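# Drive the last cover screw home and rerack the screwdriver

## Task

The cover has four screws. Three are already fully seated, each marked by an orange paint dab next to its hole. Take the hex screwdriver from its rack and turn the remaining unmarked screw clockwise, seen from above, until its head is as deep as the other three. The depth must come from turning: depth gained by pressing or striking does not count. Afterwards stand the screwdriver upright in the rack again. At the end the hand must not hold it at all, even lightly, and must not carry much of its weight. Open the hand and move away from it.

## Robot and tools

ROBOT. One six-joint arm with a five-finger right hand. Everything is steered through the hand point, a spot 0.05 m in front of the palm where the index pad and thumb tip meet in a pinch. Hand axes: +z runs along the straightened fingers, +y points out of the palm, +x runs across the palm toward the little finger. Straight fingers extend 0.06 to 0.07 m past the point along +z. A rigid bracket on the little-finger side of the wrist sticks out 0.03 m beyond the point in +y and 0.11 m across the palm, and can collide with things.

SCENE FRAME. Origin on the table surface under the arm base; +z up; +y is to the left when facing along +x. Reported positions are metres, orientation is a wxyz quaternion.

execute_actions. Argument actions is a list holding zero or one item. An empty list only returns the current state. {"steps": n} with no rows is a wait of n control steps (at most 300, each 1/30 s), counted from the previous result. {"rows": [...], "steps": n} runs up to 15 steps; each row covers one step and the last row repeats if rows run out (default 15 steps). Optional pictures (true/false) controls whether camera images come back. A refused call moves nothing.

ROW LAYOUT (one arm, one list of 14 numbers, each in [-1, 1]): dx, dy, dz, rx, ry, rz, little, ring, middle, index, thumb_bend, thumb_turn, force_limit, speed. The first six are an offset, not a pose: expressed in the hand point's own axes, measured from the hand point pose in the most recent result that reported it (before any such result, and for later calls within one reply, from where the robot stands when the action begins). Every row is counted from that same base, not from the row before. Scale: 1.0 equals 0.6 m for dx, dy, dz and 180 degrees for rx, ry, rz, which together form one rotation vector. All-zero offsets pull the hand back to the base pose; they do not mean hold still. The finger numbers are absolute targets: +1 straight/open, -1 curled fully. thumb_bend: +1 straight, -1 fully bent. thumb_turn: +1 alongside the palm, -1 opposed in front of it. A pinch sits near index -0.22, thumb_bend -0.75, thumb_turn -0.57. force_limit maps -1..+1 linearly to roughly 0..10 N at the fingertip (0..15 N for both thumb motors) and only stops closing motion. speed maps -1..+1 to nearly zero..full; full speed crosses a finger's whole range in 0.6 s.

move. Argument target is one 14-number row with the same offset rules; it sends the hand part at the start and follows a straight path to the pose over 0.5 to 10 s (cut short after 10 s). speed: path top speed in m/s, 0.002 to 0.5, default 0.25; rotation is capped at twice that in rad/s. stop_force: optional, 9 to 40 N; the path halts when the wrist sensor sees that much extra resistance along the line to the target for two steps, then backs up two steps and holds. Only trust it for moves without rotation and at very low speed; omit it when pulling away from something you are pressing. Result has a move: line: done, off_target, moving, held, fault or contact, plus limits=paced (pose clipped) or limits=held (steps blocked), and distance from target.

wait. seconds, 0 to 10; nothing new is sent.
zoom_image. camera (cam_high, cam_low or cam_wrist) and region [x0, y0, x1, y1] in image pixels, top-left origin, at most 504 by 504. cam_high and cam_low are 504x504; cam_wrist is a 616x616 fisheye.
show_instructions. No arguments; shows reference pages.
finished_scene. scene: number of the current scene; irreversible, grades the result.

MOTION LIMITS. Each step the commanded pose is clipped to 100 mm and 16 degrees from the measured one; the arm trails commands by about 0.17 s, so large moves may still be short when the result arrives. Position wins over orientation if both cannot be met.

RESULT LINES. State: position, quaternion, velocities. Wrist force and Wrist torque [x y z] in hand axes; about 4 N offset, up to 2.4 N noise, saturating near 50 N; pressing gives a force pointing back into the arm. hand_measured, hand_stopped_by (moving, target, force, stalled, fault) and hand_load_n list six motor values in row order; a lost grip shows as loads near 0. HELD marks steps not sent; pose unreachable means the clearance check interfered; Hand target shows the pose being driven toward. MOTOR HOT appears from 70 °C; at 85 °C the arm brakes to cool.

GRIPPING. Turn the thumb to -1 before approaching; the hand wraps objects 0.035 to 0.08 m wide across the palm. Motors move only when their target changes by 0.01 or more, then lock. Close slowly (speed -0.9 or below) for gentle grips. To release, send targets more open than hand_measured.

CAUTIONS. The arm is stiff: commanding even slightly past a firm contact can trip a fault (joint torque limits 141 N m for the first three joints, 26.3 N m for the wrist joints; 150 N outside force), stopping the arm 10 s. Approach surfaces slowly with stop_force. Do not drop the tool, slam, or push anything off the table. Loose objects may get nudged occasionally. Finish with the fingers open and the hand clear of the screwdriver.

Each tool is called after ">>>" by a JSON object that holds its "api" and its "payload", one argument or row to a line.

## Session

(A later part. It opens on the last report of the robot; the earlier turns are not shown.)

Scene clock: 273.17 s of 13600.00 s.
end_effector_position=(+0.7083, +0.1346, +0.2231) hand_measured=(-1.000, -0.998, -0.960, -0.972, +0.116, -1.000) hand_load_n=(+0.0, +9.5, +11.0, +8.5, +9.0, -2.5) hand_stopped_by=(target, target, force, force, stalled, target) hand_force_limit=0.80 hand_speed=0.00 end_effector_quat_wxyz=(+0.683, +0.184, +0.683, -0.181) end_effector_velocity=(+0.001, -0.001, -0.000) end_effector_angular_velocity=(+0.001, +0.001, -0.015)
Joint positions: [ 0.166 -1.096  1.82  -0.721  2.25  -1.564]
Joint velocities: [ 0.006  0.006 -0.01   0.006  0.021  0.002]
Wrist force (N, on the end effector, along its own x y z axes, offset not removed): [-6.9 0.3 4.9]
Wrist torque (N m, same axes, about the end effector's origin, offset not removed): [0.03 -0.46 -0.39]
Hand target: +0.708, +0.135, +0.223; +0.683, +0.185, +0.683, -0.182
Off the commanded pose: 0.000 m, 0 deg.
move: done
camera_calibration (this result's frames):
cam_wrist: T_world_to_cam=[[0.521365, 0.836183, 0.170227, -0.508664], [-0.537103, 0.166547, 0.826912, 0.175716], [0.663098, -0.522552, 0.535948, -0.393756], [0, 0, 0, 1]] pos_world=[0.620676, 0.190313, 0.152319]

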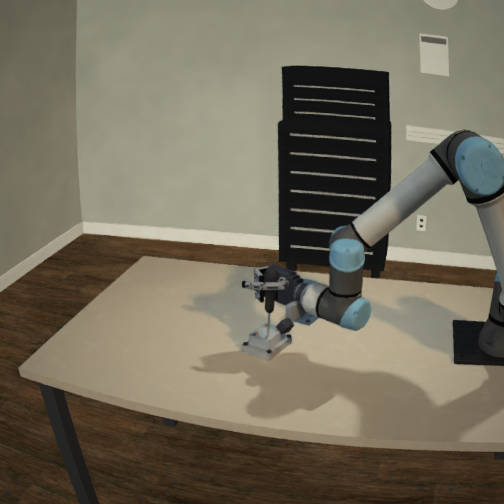

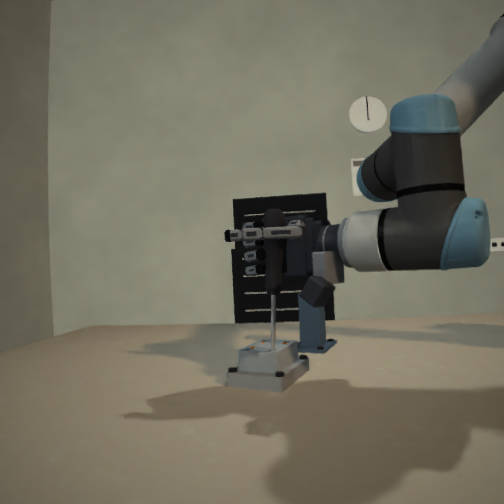

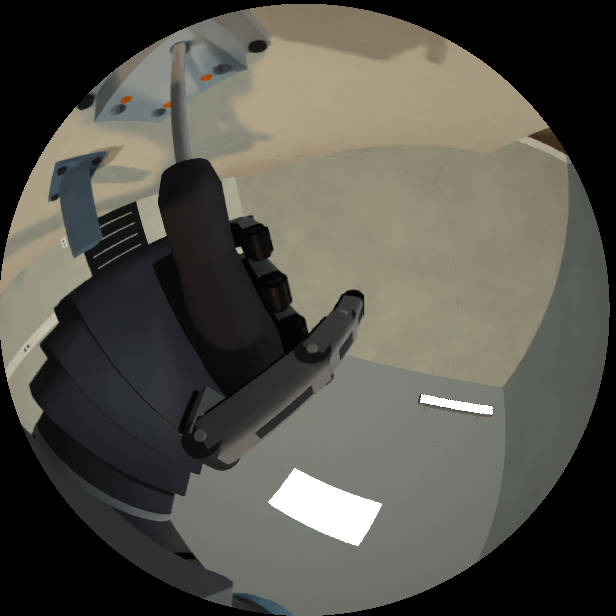

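>>> {"api": "execute_actions", "payload": {
  "actions": [
    {"rows":[[-0.001,0,0,0,0,0,-0.7,-0.7,-0.65,-0.65,0.5,-1,0.8,0.5]],"steps":8}
  ],
  "pictures": false
}}

>>> {"api": "move", "payload": {
  "target": [0,0.0342,-0.0539,-0.2775,0,0,-0.7,-0.7,-0.65,-0.65,0.5,-1,0.8,0.5],
  "speed": 0.5
}}

>>> {"api": "execute_actions", "payload": {
  "actions": [
    {"rows":[[0,0,0,0,0,0,-1,-1,-1,-1,0.1,-1,0.8,0]],"steps":15}
  ],
  "pictures": false
}}

>>> {"api": "move", "payload": {
  "target": [0.0007,-0.0238,0.0112,0.1111,0,0,-1,-1,-1,-1,0.1,-1,0.8,0],
  "speed": 0.5
}}

>>> {"api": "move", "payload": {
  "target": [0.0006,-0.0378,0.0117,0.1667,0,0,-1,-1,-1,-1,0.1,-1,0.8,0],
  "speed": 0.5
}}

>>> {"api": "execute_actions", "payload": {
  "actions": [
    {"rows":[[-0.001,0,0,0,0,0,-0.7,-0.7,-0.65,-0.65,0.5,-1,0.8,0.5]],"steps":8}
  ],
  "pictures": false
}}

>>> {"api": "move", "payload": {
  "target": [0,0.034,-0.0539,-0.2772,0,0,-0.7,-0.7,-0.65,-0.65,0.5,-1,0.8,0.5],
  "speed": 0.5
}}

>>> {"api": "execute_actions", "payload": {
  "actions": [
    {"rows":[[0,0,0,0,0,0,-1,-1,-1,-1,0.1,-1,0.8,0]],"steps":15}
  ],
  "pictures": false
}}

>>> {"api": "move", "payload": {
  "target": [0.0007,-0.0238,0.0112,0.1111,0,0,-1,-1,-1,-1,0.1,-1,0.8,0],
  "speed": 0.5
}}

>>> {"api": "move", "payload": {
  "target": [0.0006,-0.0378,0.0117,0.1667,0,0,-1,-1,-1,-1,0.1,-1,0.8,0],
  "speed": 0.5
}}

>>> {"api": "execute_actions", "payload": {
  "actions": [
    {"rows":[[-0.001,0,0,0,0,0,-0.7,-0.7,-0.65,-0.65,0.5,-1,0.8,0.5]],"steps":8}
  ],
  "pictures": false
}}

>>> {"api": "move", "payload": {
  "target": [0,0.034,-0.0539,-0.2772,0,0,-0.7,-0.7,-0.65,-0.65,0.5,-1,0.8,0.5],
  "speed": 0.5
}}

>>> {"api": "execute_actions", "payload": {
  "actions": [
    {"rows":[[0,0,0,0,0,0,-1,-1,-1,-1,0.1,-1,0.8,0]],"steps":15}
  ],
  "pictures": false
}}

>>> {"api": "move", "payload": {
  "target": [0.0007,-0.0238,0.0112,0.1111,0,0,-1,-1,-1,-1,0.1,-1,0.8,0],
  "speed": 0.5
}}

>>> {"api": "move", "payload": {
  "target": [0.0006,-0.0378,0.0117,0.1667,0,0,-1,-1,-1,-1,0.1,-1,0.8,0],
  "speed": 0.5
}}

Scene clock: 278.03 s of 13600.00 s.
end_effector_position=(+0.7084, +0.1348, +0.2237) hand_measured=(-0.700, -0.700, -0.650, -0.650, +0.368, -1.000) hand_load_n=(+0.0, +0.0, +0.0, +0.0, +0.0, +0.0) hand_stopped_by=(moving, moving, moving, moving, moving, target) hand_force_limit=0.80 hand_speed=0.50 end_effector_quat_wxyz=(+0.683, +0.184, +0.683, -0.181) end_effector_velocity=(-0.000, -0.001, +0.001) end_effector_angular_velocity=(+0.000, -0.001, +0.001)
Joint positions: [ 0.167 -1.097  1.819 -0.72   2.25  -1.564]
Joint velocities: [-0.003 -0.004  0.003 -0.    -0.004  0.   ]
Wrist force (N, on the end effector, along its own x y z axes, offset not removed): [0.3 2.7 1.3]
Wrist torque (N m, same axes, about the end effector's origin, offset not removed): [0.41 -0.08 0.07]
Hand target: +0.708, +0.135, +0.224; +0.683, +0.184, +0.683, -0.181
Off the commanded pose: 0.000 m, 0 deg.
Steps of this call (steps 1 to 90: nothing new was sent; then 1.60 s passed at rest; steps 91 to 98: all 8 steps of this action). Readings (end_effector_position | what the end effector reports):
91: (+0.7084, +0.1345, +0.2231) | hand_measured=(-1.000, -0.998, -0.960, -0.972, +0.116, -1.000) hand_load_n=(+0.0, +9.5, +11.0, +8.5, +9.0, -2.5) hand_stopped_by=(moving, moving, moving, moving, moving, target) hand_force_limit=0.80 hand_speed=0.50
92: (+0.7084, +0.1346, +0.2232) | hand_measured=(-1.000, -0.998, -0.960, -0.972, +0.116, -1.000) hand_load_n=(+0.0, +9.5, +11.0, +8.5, +9.0, -2.5) hand_stopped_by=(moving, moving, moving, moving, moving, target) hand_force_limit=0.80 hand_speed=0.50
94: (+0.7085, +0.1348, +0.2234) | hand_measured=(-0.926, -0.924, -0.888, -0.898, +0.160, -1.000) hand_load_n=(+0.0, +0.0, -4.5, +0.0, +2.5, +1.0) hand_stopped_by=(moving, moving, moving, moving, moving, target) hand_force_limit=0.80 hand_speed=0.50
98: the state above

Scene clock: 279.97 s of 13600.00 s.
end_effector_position=(+0.6903, +0.1684, +0.2238) hand_measured=(-0.700, -0.700, -0.650, -0.650, +0.500, -1.000) hand_load_n=(+0.0, +0.0, +0.0, +0.0, +0.0, +0.0) hand_stopped_by=(target, target, target, target, target, target) hand_force_limit=0.80 hand_speed=0.50 end_effector_quat_wxyz=(+0.697, -0.121, +0.696, +0.123) end_effector_velocity=(+0.001, +0.001, +0.000) end_effector_angular_velocity=(-0.001, -0.000, +0.015)
Joint positions: [-0.217 -1.153  1.913 -0.764  0.996 -1.564]
Joint velocities: [-0.004  0.005 -0.008  0.004 -0.019 -0.001]
Wrist force (N, on the end effector, along its own x y z axes, offset not removed): [0.1 2.0 1.1]
Wrist torque (N m, same axes, about the end effector's origin, offset not removed): [0.32 -0.03 0.06]
Hand target: +0.690, +0.169, +0.224; +0.697, -0.121, +0.696, +0.124
Off the commanded pose: 0.000 m, 0 deg.
move: done
camera_calibration (this result's frames):
cam_wrist: T_world_to_cam=[[-0.303233, 0.937594, 0.170199, 0.0245145], [-0.4762, -0.303805, 0.825189, 0.19741], [0.825399, 0.169176, 0.538606, -0.593638], [0, 0, 0, 1]] pos_world=[0.591429, 0.137419, 0.152664]

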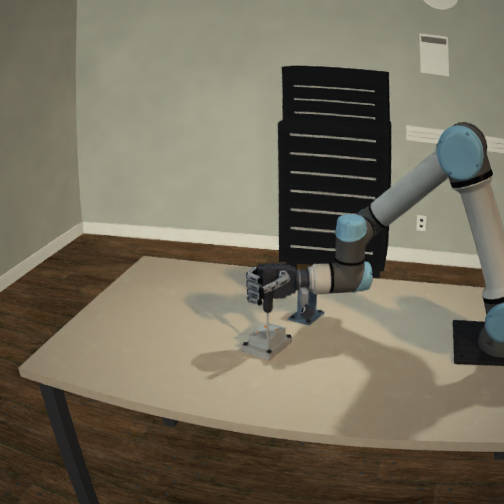

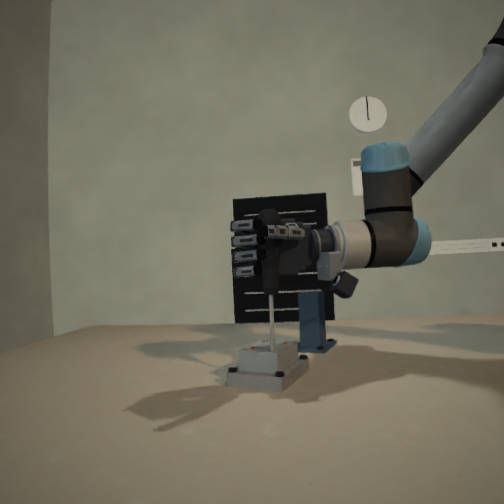

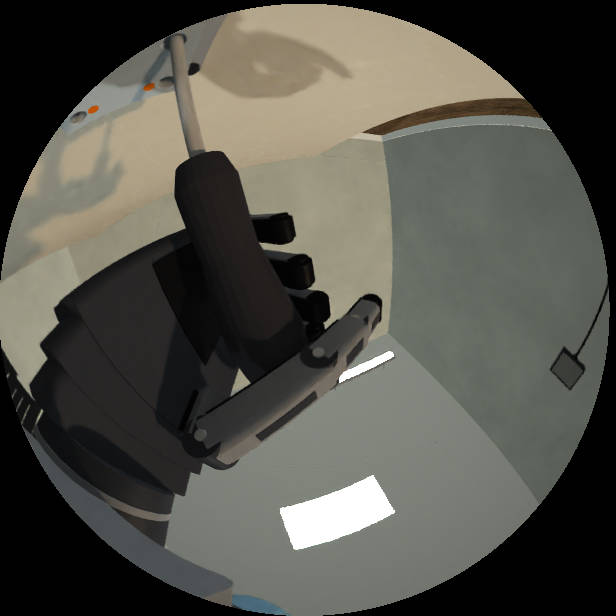

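Scene clock: 280.47 s of 13600.00 s.
end_effector_position=(+0.6904, +0.1683, +0.2238) hand_measured=(-1.000, -0.998, -0.960, -0.972, +0.112, -1.000) hand_load_n=(+0.0, +7.0, +10.0, +10.0, +9.5, +1.5) hand_stopped_by=(target, target, force, force, moving, target) hand_force_limit=0.80 hand_speed=0.00 end_effector_quat_wxyz=(+0.697, -0.121, +0.696, +0.123) end_effector_velocity=(-0.000, -0.000, -0.000) end_effector_angular_velocity=(+0.000, +0.001, -0.001)
Joint positions: [-0.218 -1.153  1.913 -0.764  0.996 -1.564]
Joint velocities: [-0.    -0.     0.     0.001  0.     0.   ]
Wrist force (N, on the end effector, along its own x y z axes, offset not removed): [1.0 2.2 2.2]
Wrist torque (N m, same axes, about the end effector's origin, offset not removed): [0.37 -0.34 0.01]
Hand target: +0.690, +0.168, +0.224; +0.697, -0.121, +0.696, +0.123
Off the commanded pose: 0.000 m, 0 deg.
Steps of this call (steps 1 to 15: all 15 steps of this action). Readings (end_effector_position | what the end effector reports):
1: (+0.6903, +0.1684, +0.2238) | hand_measured=(-0.700, -0.700, -0.650, -0.650, +0.500, -1.000) hand_load_n=(+0.0, +0.0, +0.0, +0.0, +0.0, +0.0) hand_stopped_by=(moving, moving, moving, moving, moving, target) hand_force_limit=0.80 hand_speed=0.00
2: (+0.6903, +0.1684, +0.2238) | hand_measured=(-0.700, -0.700, -0.650, -0.650, +0.500, -1.000) hand_load_n=(+0.0, +0.0, +0.0, +0.0, +0.0, +0.0) hand_stopped_by=(moving, moving, moving, moving, moving, target) hand_force_limit=0.80 hand_speed=0.00
4: (+0.6903, +0.1684, +0.2238) | hand_measured=(-0.750, -0.750, -0.700, -0.700, +0.468, -1.000) hand_load_n=(+0.0, +0.0, +0.0, +0.0, +0.0, +0.0) hand_stopped_by=(moving, moving, moving, moving, moving, target) hand_force_limit=0.80 hand_speed=0.00
8: (+0.6904, +0.1684, +0.2238) | hand_measured=(-0.972, -0.972, -0.922, -0.922, +0.328, -1.000) hand_load_n=(+0.0, +3.0, +0.5, +0.0, +0.5, +0.0) hand_stopped_by=(moving, moving, moving, moving, moving, target) hand_force_limit=0.80 hand_speed=0.00
15: the state above

Scene clock: 281.87 s of 13600.00 s.
end_effector_position=(+0.7014, +0.1573, +0.2234) hand_measured=(-1.000, -0.998, -0.960, -0.972, +0.116, -1.000) hand_load_n=(+0.0, +7.5, +10.5, +9.5, +9.5, -0.5) hand_stopped_by=(target, target, force, force, stalled, target) hand_force_limit=0.80 hand_speed=0.00 end_effector_quat_wxyz=(+0.707, +0.002, +0.707, +0.001) end_effector_velocity=(+0.002, -0.001, +0.000) end_effector_angular_velocity=(+0.000, -0.001, -0.018)
Joint positions: [-0.071 -1.18   1.957 -0.778  1.49  -1.565]
Joint velocities: [ 0.007  0.002 -0.003  0.001  0.025  0.   ]
Wrist force (N, on the end effector, along its own x y z axes, offset not removed): [-6.6 1.0 3.4]
Wrist torque (N m, same axes, about the end effector's origin, offset not removed): [0.32 -0.27 -0.53]
Hand target: +0.702, +0.157, +0.223; +0.707, +0.002, +0.707, +0.001
Off the commanded pose: 0.000 m, 0 deg.
move: done
camera_calibration (this result's frames):
cam_wrist: T_world_to_cam=[[0.0339635, 0.984764, 0.17055, -0.2056], [-0.550267, -0.124028, 0.825726, 0.223199], [0.834298, -0.121892, 0.53767, -0.561017], [0, 0, 0, 1]] pos_world=[0.597858, 0.161767, 0.152406]

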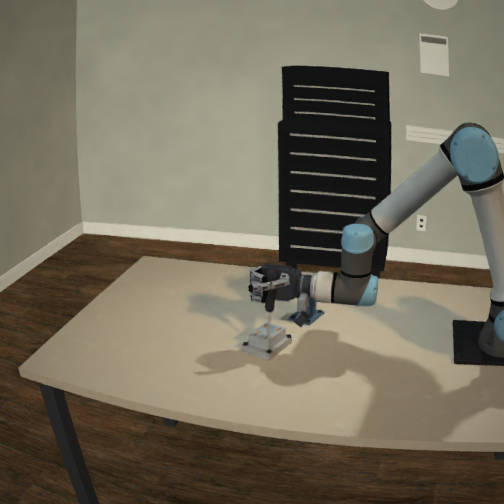

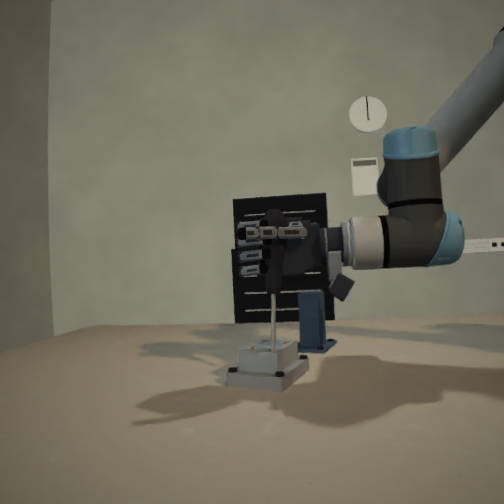

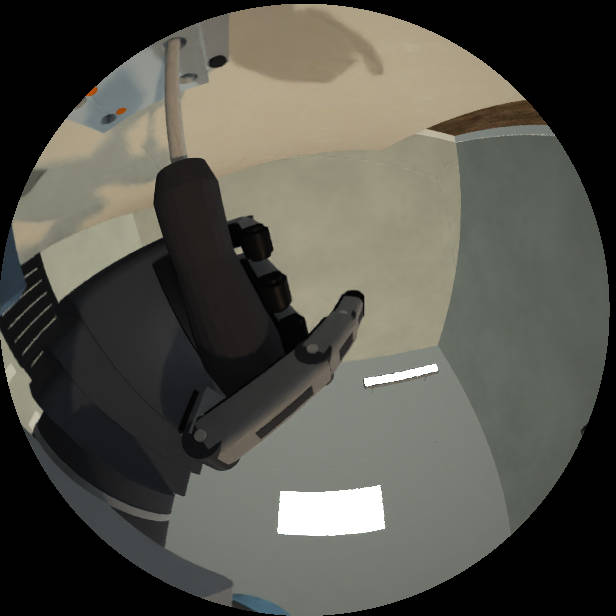

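Scene clock: 283.17 s of 13600.00 s.
end_effector_position=(+0.7084, +0.1347, +0.2229) hand_measured=(-1.000, -0.996, -0.960, -0.972, +0.116, -1.000) hand_load_n=(+0.0, +10.0, +11.5, +8.5, +9.0, -2.5) hand_stopped_by=(target, target, force, force, stalled, target) hand_force_limit=0.80 hand_speed=0.00 end_effector_quat_wxyz=(+0.683, +0.184, +0.683, -0.181) end_effector_velocity=(+0.001, -0.000, -0.000) end_effector_angular_velocity=(+0.001, +0.002, -0.014)
Joint positions: [ 0.166 -1.096  1.82  -0.722  2.248 -1.564]
Joint velocities: [ 0.006  0.006 -0.011  0.008  0.02   0.002]
Wrist force (N, on the end effector, along its own x y z axes, offset not removed): [-5.3 0.3 4.8]
Wrist torque (N m, same axes, about the end effector's origin, offset not removed): [-0.04 -0.56 -0.20]
Hand target: +0.709, +0.135, +0.223; +0.683, +0.185, +0.683, -0.182
Off the commanded pose: 0.000 m, 0 deg.
move: done
camera_calibration (this result's frames):
cam_wrist: T_world_to_cam=[[0.520476, 0.836704, 0.170388, -0.508231], [-0.537563, 0.16604, 0.826714, 0.176346], [0.663424, -0.521879, 0.536201, -0.394105], [0, 0, 0, 1]] pos_world=[0.620778, 0.190283, 0.152128]

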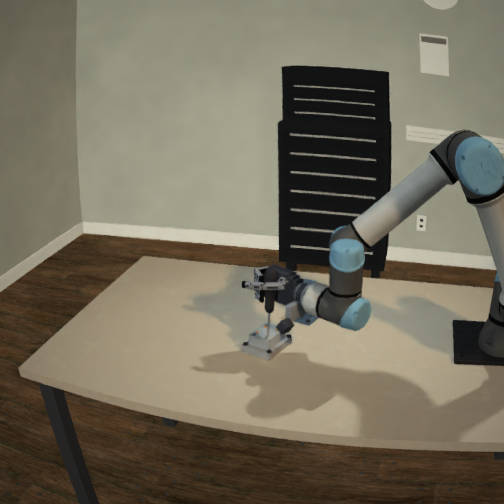

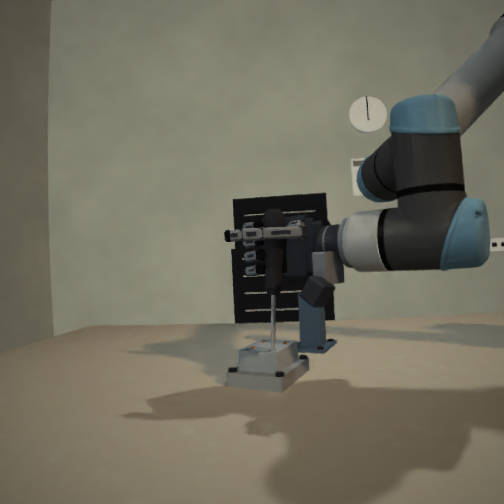

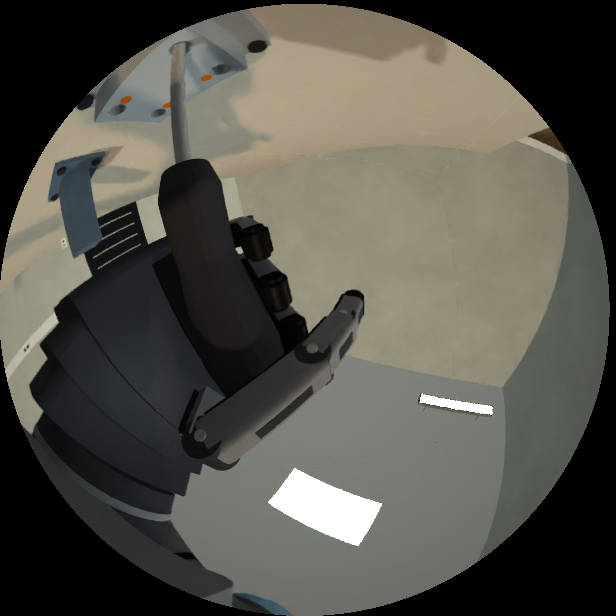

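Scene clock: 283.43 s of 13600.00 s.
end_effector_position=(+0.7084, +0.1348, +0.2233) hand_measured=(-0.700, -0.700, -0.650, -0.650, +0.370, -1.000) hand_load_n=(+0.0, +0.0, +0.0, +0.0, +0.0, +0.0) hand_stopped_by=(moving, moving, moving, moving, moving, target) hand_force_limit=0.80 hand_speed=0.50 end_effector_quat_wxyz=(+0.683, +0.184, +0.683, -0.181) end_effector_velocity=(-0.000, +0.001, +0.002) end_effector_angular_velocity=(+0.000, -0.001, +0.003)
Joint positions: [ 0.166 -1.097  1.82  -0.721  2.248 -1.564]
Joint velocities: [-0.    -0.003  0.     0.001 -0.004  0.   ]
Wrist force (N, on the end effector, along its own x y z axes, offset not removed): [0.3 2.3 1.6]
Wrist torque (N m, same axes, about the end effector's origin, offset not removed): [0.35 -0.08 -0.04]
Hand target: +0.708, +0.135, +0.224; +0.683, +0.184, +0.683, -0.181
Off the commanded pose: 0.000 m, 0 deg.
Steps of this call (steps 1 to 8: all 8 steps of this action). Readings (end_effector_position | what the end effector reports):
1: (+0.7085, +0.1347, +0.2230) | hand_measured=(-1.000, -0.996, -0.960, -0.972, +0.116, -1.000) hand_load_n=(+0.0, +10.0, +11.5, +8.5, +9.0, -2.5) hand_stopped_by=(moving, moving, moving, moving, moving, target) hand_force_limit=0.80 hand_speed=0.50
2: (+0.7085, +0.1347, +0.2230) | hand_measured=(-1.000, -0.996, -0.960, -0.972, +0.116, -1.000) hand_load_n=(+0.0, +10.0, +11.5, +8.5, +9.0, -2.5) hand_stopped_by=(moving, moving, moving, moving, moving, target) hand_force_limit=0.80 hand_speed=0.50
4: (+0.7084, +0.1347, +0.2230) | hand_measured=(-0.926, -0.924, -0.888, -0.898, +0.160, -1.000) hand_load_n=(+0.0, +0.0, -4.5, +0.0, +2.5, +1.0) hand_stopped_by=(moving, moving, moving, moving, moving, target) hand_force_limit=0.80 hand_speed=0.50
8: the state above

Scene clock: 285.37 s of 13600.00 s.
end_effector_position=(+0.6903, +0.1684, +0.2236) hand_measured=(-0.700, -0.700, -0.650, -0.650, +0.500, -1.000) hand_load_n=(+0.0, +0.0, +0.0, +0.0, +0.0, +0.0) hand_stopped_by=(target, target, target, target, target, target) hand_force_limit=0.80 hand_speed=0.50 end_effector_quat_wxyz=(+0.697, -0.121, +0.696, +0.123) end_effector_velocity=(+0.000, +0.001, -0.000) end_effector_angular_velocity=(-0.001, +0.000, +0.017)
Joint positions: [-0.217 -1.152  1.914 -0.765  0.996 -1.564]
Joint velocities: [-0.004  0.005 -0.008  0.004 -0.021 -0.001]
Wrist force (N, on the end effector, along its own x y z axes, offset not removed): [0.5 3.0 1.5]
Wrist torque (N m, same axes, about the end effector's origin, offset not removed): [0.49 -0.15 0.10]
Hand target: +0.690, +0.169, +0.224; +0.697, -0.121, +0.696, +0.124
Off the commanded pose: 0.000 m, 0 deg.
move: done
camera_calibration (this result's frames):
cam_wrist: T_world_to_cam=[[-0.303472, 0.937549, 0.17002, 0.0247402], [-0.47634, -0.303813, 0.825104, 0.197703], [0.82523, 0.169409, 0.538791, -0.593489], [0, 0, 0, 1]] pos_world=[0.591447, 0.137412, 0.152435]

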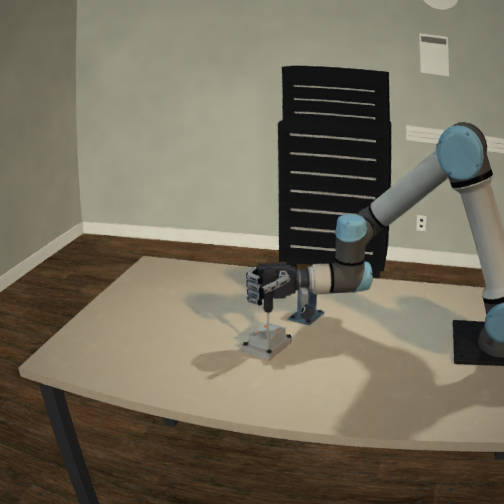

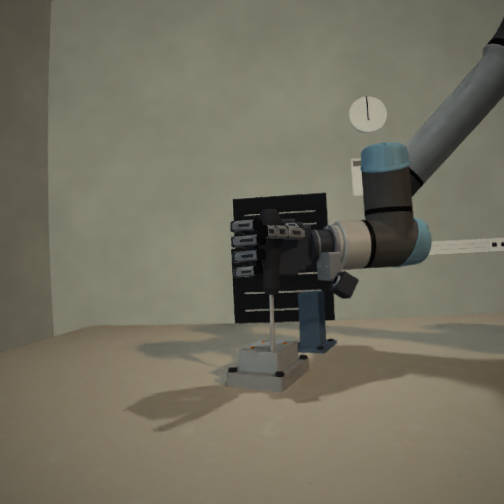

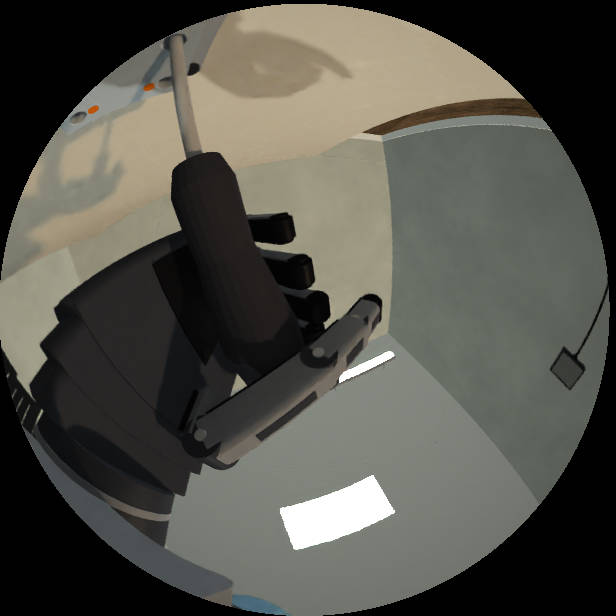

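Scene clock: 285.87 s of 13600.00 s.
end_effector_position=(+0.6904, +0.1683, +0.2236) hand_measured=(-1.000, -0.998, -0.960, -0.972, +0.112, -1.000) hand_load_n=(+0.0, +7.0, +10.0, +10.5, +9.0, +2.0) hand_stopped_by=(target, target, force, force, moving, target) hand_force_limit=0.80 hand_speed=0.00 end_effector_quat_wxyz=(+0.697, -0.121, +0.696, +0.123) end_effector_velocity=(-0.000, +0.000, +0.000) end_effector_angular_velocity=(-0.000, -0.001, -0.000)
Joint positions: [-0.218 -1.152  1.913 -0.765  0.996 -1.564]
Joint velocities: [ 0.    -0.001  0.     0.     0.     0.   ]
Wrist force (N, on the end effector, along its own x y z axes, offset not removed): [1.0 1.0 3.3]
Wrist torque (N m, same axes, about the end effector's origin, offset not removed): [0.11 -0.37 -0.06]
Hand target: +0.690, +0.168, +0.224; +0.697, -0.121, +0.696, +0.123
Off the commanded pose: 0.000 m, 0 deg.
Steps of this call (steps 1 to 15: all 15 steps of this action). Readings (end_effector_position | what the end effector reports):
1: (+0.6903, +0.1685, +0.2236) | hand_measured=(-0.700, -0.700, -0.650, -0.650, +0.500, -1.000) hand_load_n=(+0.0, +0.0, +0.0, +0.0, +0.0, +0.0) hand_stopped_by=(moving, moving, moving, moving, moving, target) hand_force_limit=0.80 hand_speed=0.00
2: (+0.6903, +0.1685, +0.2236) | hand_measured=(-0.700, -0.700, -0.650, -0.650, +0.500, -1.000) hand_load_n=(+0.0, +0.0, +0.0, +0.0, +0.0, +0.0) hand_stopped_by=(moving, moving, moving, moving, moving, target) hand_force_limit=0.80 hand_speed=0.00
4: (+0.6903, +0.1685, +0.2236) | hand_measured=(-0.750, -0.750, -0.700, -0.700, +0.468, -1.000) hand_load_n=(+0.0, +0.0, +0.0, +0.0, +0.0, +0.0) hand_stopped_by=(moving, moving, moving, moving, moving, target) hand_force_limit=0.80 hand_speed=0.00
8: (+0.6904, +0.1684, +0.2236) | hand_measured=(-0.972, -0.972, -0.922, -0.922, +0.328, -1.000) hand_load_n=(+0.0, +3.5, +1.0, +0.0, +0.0, +0.0) hand_stopped_by=(moving, moving, moving, moving, moving, target) hand_force_limit=0.80 hand_speed=0.00
15: the state above

Scene clock: 287.20 s of 13600.00 s.
end_effector_position=(+0.7015, +0.1573, +0.2232) hand_measured=(-1.000, -0.998, -0.960, -0.972, +0.116, -1.000) hand_load_n=(+0.0, +7.0, +10.5, +10.0, +9.0, -0.5) hand_stopped_by=(target, target, force, force, stalled, target) hand_force_limit=0.80 hand_speed=0.00 end_effector_quat_wxyz=(+0.707, +0.002, +0.707, +0.001) end_effector_velocity=(+0.001, -0.000, -0.000) end_effector_angular_velocity=(+0.000, +0.001, -0.016)
Joint positions: [-0.071 -1.18   1.957 -0.779  1.49  -1.565]
Joint velocities: [ 0.009  0.001 -0.002  0.002  0.025  0.   ]
Wrist force (N, on the end effector, along its own x y z axes, offset not removed): [-7.8 0.9 1.9]
Wrist torque (N m, same axes, about the end effector's origin, offset not removed): [0.51 0.01 -0.64]
Hand target: +0.702, +0.157, +0.223; +0.707, +0.002, +0.707, +0.001
Off the commanded pose: 0.000 m, 0 deg.
move: done
camera_calibration (this result's frames):
cam_wrist: T_world_to_cam=[[0.0337168, 0.98479, 0.170445, -0.205393], [-0.550457, -0.124046, 0.825597, 0.22353], [0.834182, -0.121659, 0.537902, -0.560928], [0, 0, 0, 1]] pos_world=[0.597885, 0.161755, 0.152187]

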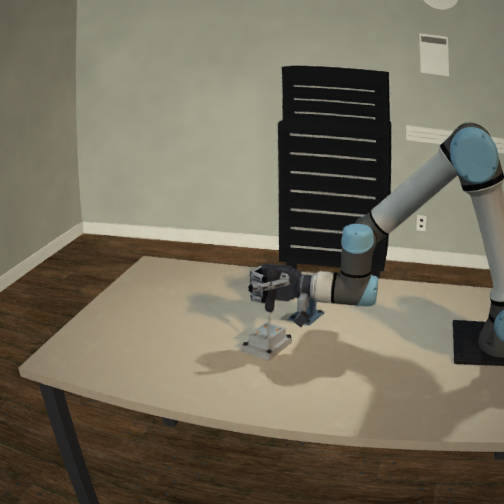

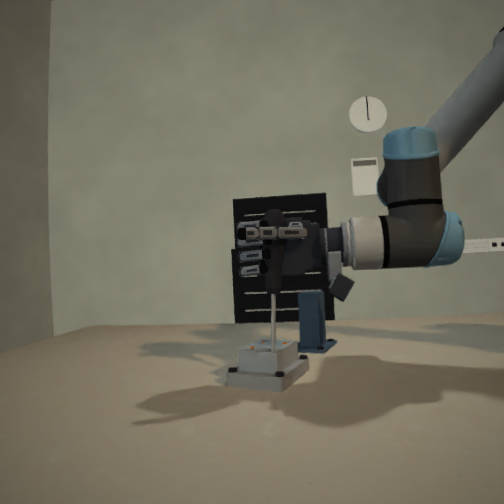

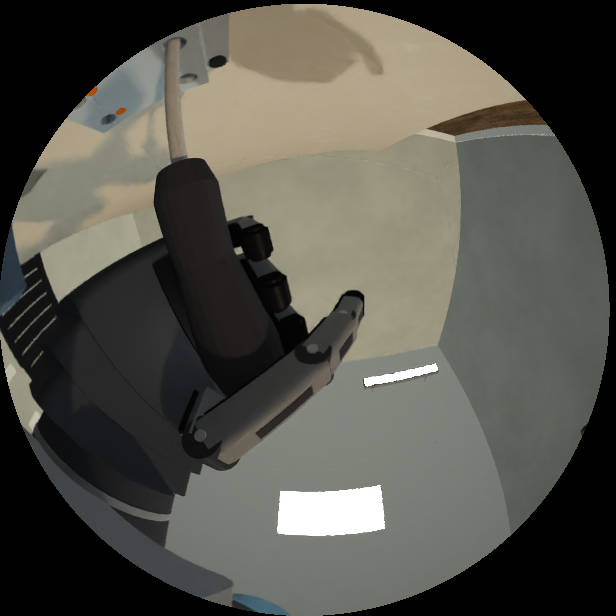

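Scene clock: 288.50 s of 13600.00 s.
end_effector_position=(+0.7085, +0.1347, +0.2228) hand_measured=(-1.000, -0.998, -0.960, -0.972, +0.116, -1.000) hand_load_n=(+0.0, +9.0, +11.5, +8.5, +9.0, -2.5) hand_stopped_by=(target, target, force, force, stalled, target) hand_force_limit=0.80 hand_speed=0.00 end_effector_quat_wxyz=(+0.683, +0.184, +0.683, -0.181) end_effector_velocity=(+0.001, -0.002, -0.001) end_effector_angular_velocity=(+0.001, +0.003, -0.018)
Joint positions: [ 0.166 -1.096  1.82  -0.723  2.248 -1.564]
Joint velocities: [ 0.005  0.006 -0.01   0.008  0.023  0.002]
Wrist force (N, on the end effector, along its own x y z axes, offset not removed): [-7.1 2.4 4.0]
Wrist torque (N m, same axes, about the end effector's origin, offset not removed): [0.38 -0.43 -0.30]
Hand target: +0.709, +0.135, +0.223; +0.683, +0.185, +0.683, -0.182
Off the commanded pose: 0.000 m, 0 deg.
move: done
camera_calibration (this result's frames):
cam_wrist: T_world_to_cam=[[0.520259, 0.83683, 0.170428, -0.508096], [-0.537814, 0.166025, 0.826554, 0.17672], [0.66339, -0.521681, 0.536435, -0.394061], [0, 0, 0, 1]] pos_world=[0.6208, 0.190276, 0.151913]

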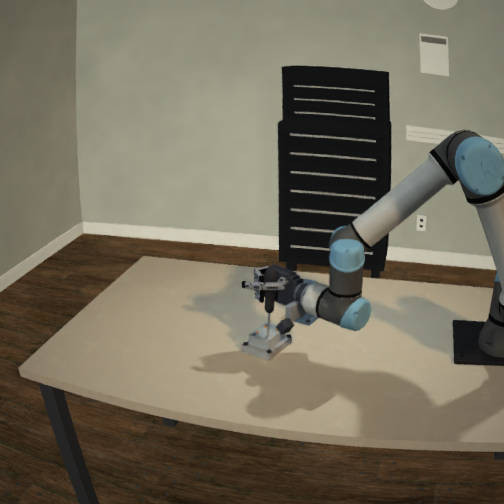

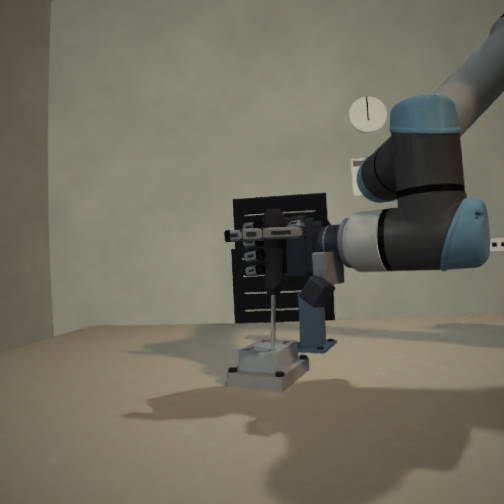

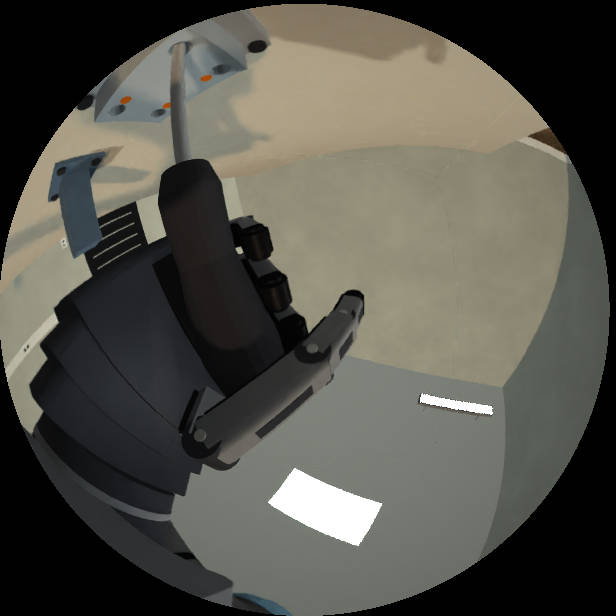

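Scene clock: 288.77 s of 13600.00 s.
end_effector_position=(+0.7084, +0.1348, +0.2231) hand_measured=(-0.700, -0.700, -0.650, -0.650, +0.368, -1.000) hand_load_n=(+0.0, +0.0, +0.0, +0.0, +0.0, +0.0) hand_stopped_by=(moving, moving, moving, moving, moving, target) hand_force_limit=0.80 hand_speed=0.50 end_effector_quat_wxyz=(+0.683, +0.184, +0.683, -0.181) end_effector_velocity=(+0.000, +0.001, +0.002) end_effector_angular_velocity=(+0.000, -0.002, +0.002)
Joint positions: [ 0.166 -1.096  1.82  -0.722  2.248 -1.564]
Joint velocities: [ 0.    -0.003 -0.001  0.001 -0.002  0.   ]
Wrist force (N, on the end effector, along its own x y z axes, offset not removed): [-0.1 2.3 0.3]
Wrist torque (N m, same axes, about the end effector's origin, offset not removed): [0.34 -0.04 -0.01]
Hand target: +0.708, +0.135, +0.223; +0.683, +0.184, +0.683, -0.181
Off the commanded pose: 0.000 m, 0 deg.
Steps of this call (steps 1 to 8: all 8 steps of this action). Readings (end_effector_position | what the end effector reports):
1: (+0.7085, +0.1347, +0.2228) | hand_measured=(-1.000, -0.998, -0.960, -0.972, +0.116, -1.000) hand_load_n=(+0.0, +9.0, +11.5, +8.5, +9.0, -2.5) hand_stopped_by=(moving, moving, moving, moving, moving, target) hand_force_limit=0.80 hand_speed=0.50
2: (+0.7085, +0.1347, +0.2228) | hand_measured=(-1.000, -0.998, -0.960, -0.972, +0.116, -1.000) hand_load_n=(+0.0, +9.0, +11.5, +8.5, +9.0, -2.5) hand_stopped_by=(moving, moving, moving, moving, moving, target) hand_force_limit=0.80 hand_speed=0.50
4: (+0.7085, +0.1347, +0.2228) | hand_measured=(-0.926, -0.924, -0.888, -0.898, +0.160, -1.000) hand_load_n=(+0.0, +0.0, -4.5, +0.0, +2.5, +1.0) hand_stopped_by=(moving, moving, moving, moving, moving, target) hand_force_limit=0.80 hand_speed=0.50
8: the state above

Scene clock: 290.70 s of 13600.00 s.
end_effector_position=(+0.6903, +0.1685, +0.2234) hand_measured=(-0.700, -0.700, -0.650, -0.650, +0.500, -1.000) hand_load_n=(+0.0, +0.0, +0.0, +0.0, +0.0, +0.0) hand_stopped_by=(target, target, target, target, target, target) hand_force_limit=0.80 hand_speed=0.50 end_effector_quat_wxyz=(+0.697, -0.121, +0.696, +0.123) end_effector_velocity=(+0.001, +0.001, +0.000) end_effector_angular_velocity=(-0.001, -0.000, +0.016)
Joint positions: [-0.218 -1.152  1.914 -0.766  0.996 -1.564]
Joint velocities: [-0.004  0.005 -0.008  0.004 -0.02  -0.001]
Wrist force (N, on the end effector, along its own x y z axes, offset not removed): [-0.3 1.6 2.3]
Wrist torque (N m, same axes, about the end effector's origin, offset not removed): [0.26 -0.06 -0.07]
Hand target: +0.690, +0.169, +0.223; +0.697, -0.122, +0.696, +0.124
Off the commanded pose: 0.000 m, 0 deg.
move: done
camera_calibration (this result's frames):
cam_wrist: T_world_to_cam=[[-0.303709, 0.937506, 0.169834, 0.0249734], [-0.476495, -0.303818, 0.825014, 0.197999], [0.825054, 0.169639, 0.538989, -0.593356], [0, 0, 0, 1]] pos_world=[0.591481, 0.137399, 0.152219]

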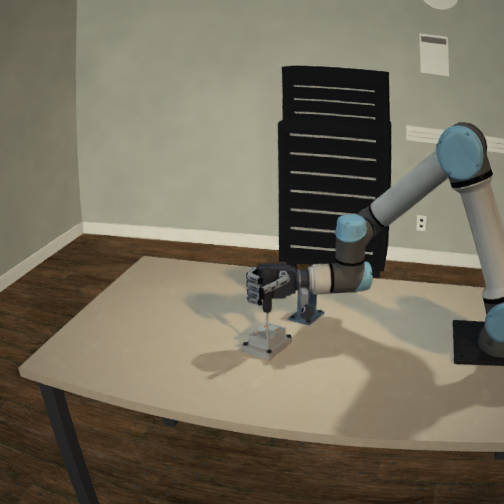

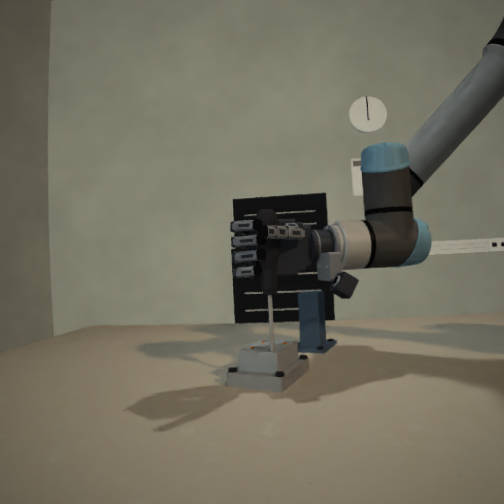

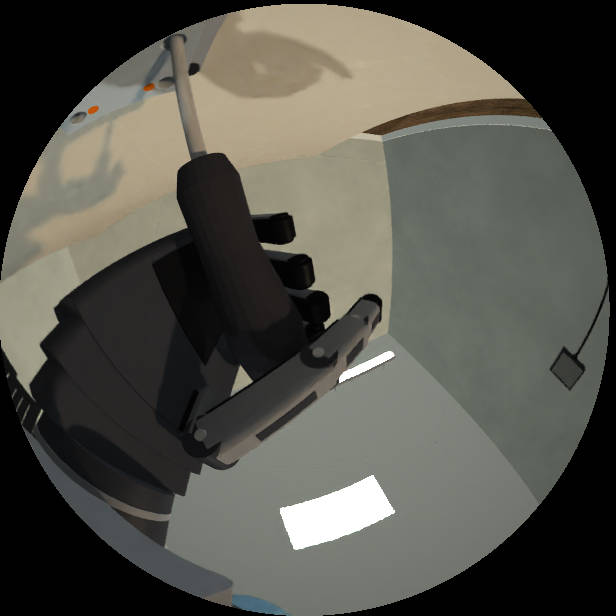

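Scene clock: 291.20 s of 13600.00 s.
end_effector_position=(+0.6904, +0.1683, +0.2234) hand_measured=(-1.000, -0.998, -0.960, -0.974, +0.112, -1.000) hand_load_n=(+0.0, +7.0, +10.0, +9.5, +9.5, +1.5) hand_stopped_by=(target, target, force, force, moving, target) hand_force_limit=0.80 hand_speed=0.00 end_effector_quat_wxyz=(+0.697, -0.121, +0.696, +0.123) end_effector_velocity=(+0.000, +0.000, +0.000) end_effector_angular_velocity=(+0.000, +0.000, -0.000)
Joint positions: [-0.218 -1.152  1.913 -0.765  0.996 -1.564]
Joint velocities: [ 0.001 -0.     0.     0.     0.001 -0.   ]
Wrist force (N, on the end effector, along its own x y z axes, offset not removed): [1.6 0.8 3.0]
Wrist torque (N m, same axes, about the end effector's origin, offset not removed): [0.21 -0.52 -0.14]
Hand target: +0.690, +0.168, +0.223; +0.697, -0.121, +0.696, +0.123
Off the commanded pose: 0.000 m, 0 deg.
Steps of this call (steps 1 to 15: all 15 steps of this action). Readings (end_effector_position | what the end effector reports):
1: (+0.6903, +0.1685, +0.2234) | hand_measured=(-0.700, -0.700, -0.650, -0.650, +0.500, -1.000) hand_load_n=(+0.0, +0.0, +0.0, +0.0, +0.0, +0.0) hand_stopped_by=(moving, moving, moving, moving, moving, target) hand_force_limit=0.80 hand_speed=0.00
2: (+0.6903, +0.1685, +0.2234) | hand_measured=(-0.700, -0.700, -0.650, -0.650, +0.500, -1.000) hand_load_n=(+0.0, +0.0, +0.0, +0.0, +0.0, +0.0) hand_stopped_by=(moving, moving, moving, moving, moving, target) hand_force_limit=0.80 hand_speed=0.00
4: (+0.6903, +0.1685, +0.2234) | hand_measured=(-0.750, -0.750, -0.700, -0.700, +0.468, -1.000) hand_load_n=(+0.0, +0.0, +0.0, +1.0, +0.0, +0.0) hand_stopped_by=(moving, moving, moving, moving, moving, target) hand_force_limit=0.80 hand_speed=0.00
8: (+0.6904, +0.1684, +0.2234) | hand_measured=(-0.972, -0.972, -0.922, -0.922, +0.328, -1.000) hand_load_n=(+0.0, +3.0, +1.0, +0.0, +0.0, +0.0) hand_stopped_by=(moving, moving, moving, moving, moving, target) hand_force_limit=0.80 hand_speed=0.00
15: the state above

Scene clock: 292.60 s of 13600.00 s.
end_effector_position=(+0.7015, +0.1573, +0.2230) hand_measured=(-1.000, -0.998, -0.960, -0.974, +0.116, -1.000) hand_load_n=(+0.0, +7.5, +10.5, +9.5, +9.5, -0.5) hand_stopped_by=(target, target, force, force, stalled, target) hand_force_limit=0.80 hand_speed=0.00 end_effector_quat_wxyz=(+0.707, +0.001, +0.707, +0.001) end_effector_velocity=(+0.001, -0.000, -0.000) end_effector_angular_velocity=(+0.000, +0.001, -0.015)
Joint positions: [-0.071 -1.179  1.957 -0.78   1.489 -1.565]
Joint velocities: [ 0.009  0.002 -0.002  0.001  0.024  0.   ]
Wrist force (N, on the end effector, along its own x y z axes, offset not removed): [-6.7 -0.7 3.3]
Wrist torque (N m, same axes, about the end effector's origin, offset not removed): [0.09 -0.24 -0.59]
Hand target: +0.702, +0.157, +0.223; +0.707, +0.002, +0.707, +0.001
Off the commanded pose: 0.000 m, 0 deg.
move: done
camera_calibration (this result's frames):
cam_wrist: T_world_to_cam=[[0.033468, 0.984816, 0.170345, -0.205189], [-0.550636, -0.12407, 0.825473, 0.223856], [0.834074, -0.121425, 0.538123, -0.560824], [0, 0, 0, 1]] pos_world=[0.5979, 0.161749, 0.151958]

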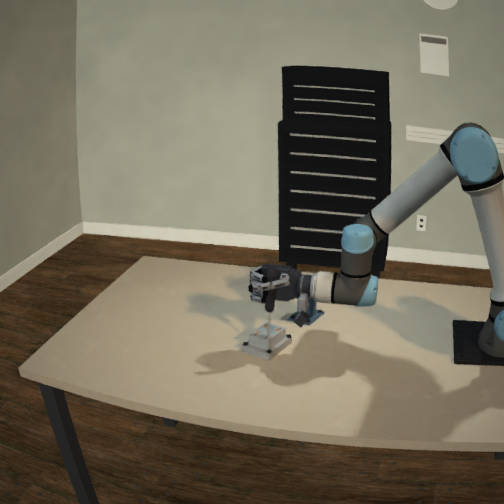

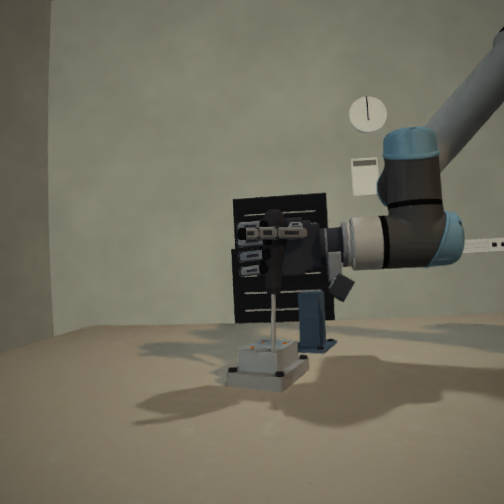

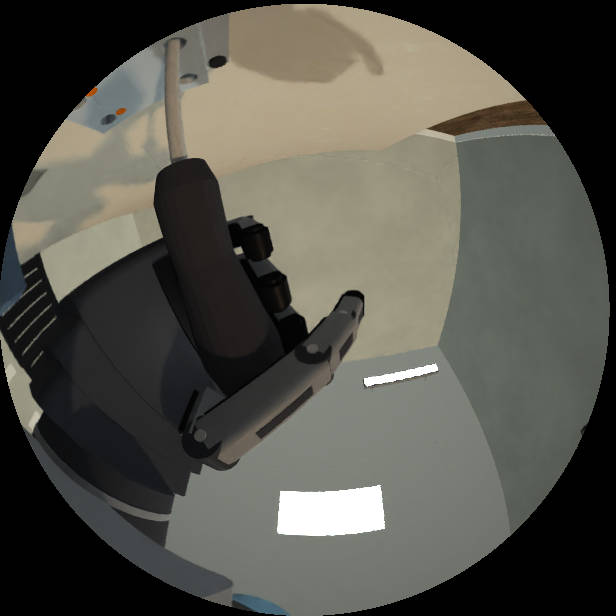

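Scene clock: 293.90 s of 13600.00 s.
end_effector_position=(+0.7085, +0.1347, +0.2226) hand_measured=(-1.000, -0.998, -0.960, -0.974, +0.116, -1.000) hand_load_n=(+0.0, +9.5, +11.0, +8.5, +9.0, -2.5) hand_stopped_by=(target, target, force, force, stalled, target) hand_force_limit=0.80 hand_speed=0.00 end_effector_quat_wxyz=(+0.683, +0.184, +0.683, -0.181) end_effector_velocity=(+0.001, -0.001, -0.000) end_effector_angular_velocity=(+0.001, +0.001, -0.015)
Joint positions: [ 0.166 -1.095  1.821 -0.724  2.248 -1.564]
Joint velocities: [ 0.005  0.006 -0.01   0.007  0.02   0.002]
Wrist force (N, on the end effector, along its own x y z axes, offset not removed): [-6.2 3.1 4.9]
Wrist torque (N m, same axes, about the end effector's origin, offset not removed): [0.46 -0.40 -0.21]
Hand target: +0.709, +0.135, +0.223; +0.683, +0.185, +0.683, -0.181
Off the commanded pose: 0.000 m, 0 deg.
move: done
camera_calibration (this result's frames):
cam_wrist: T_world_to_cam=[[0.520042, 0.836958, 0.170463, -0.507955], [-0.538052, 0.166004, 0.826403, 0.177087], [0.663367, -0.521483, 0.536656, -0.394001], [0, 0, 0, 1]] pos_world=[0.620808, 0.190275, 0.151685]

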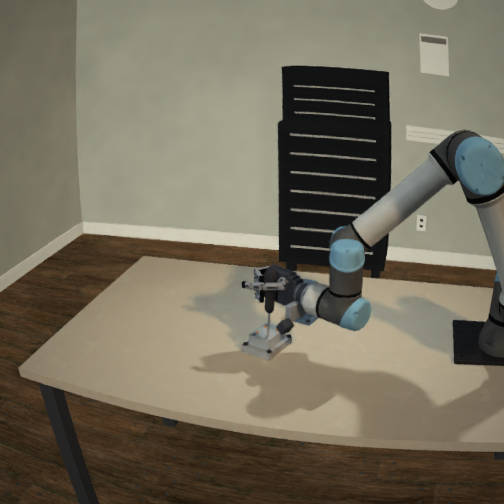

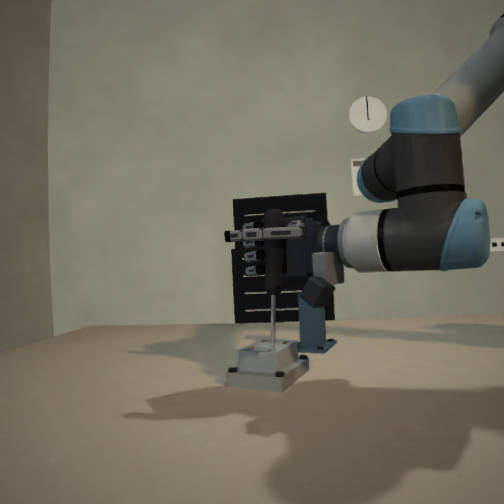

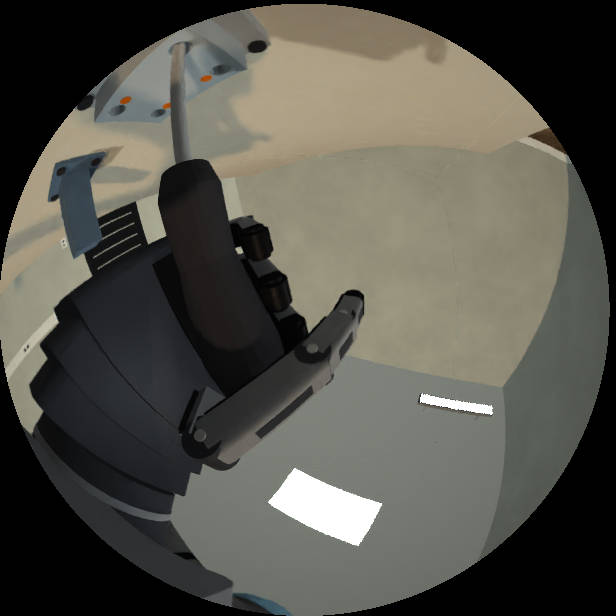

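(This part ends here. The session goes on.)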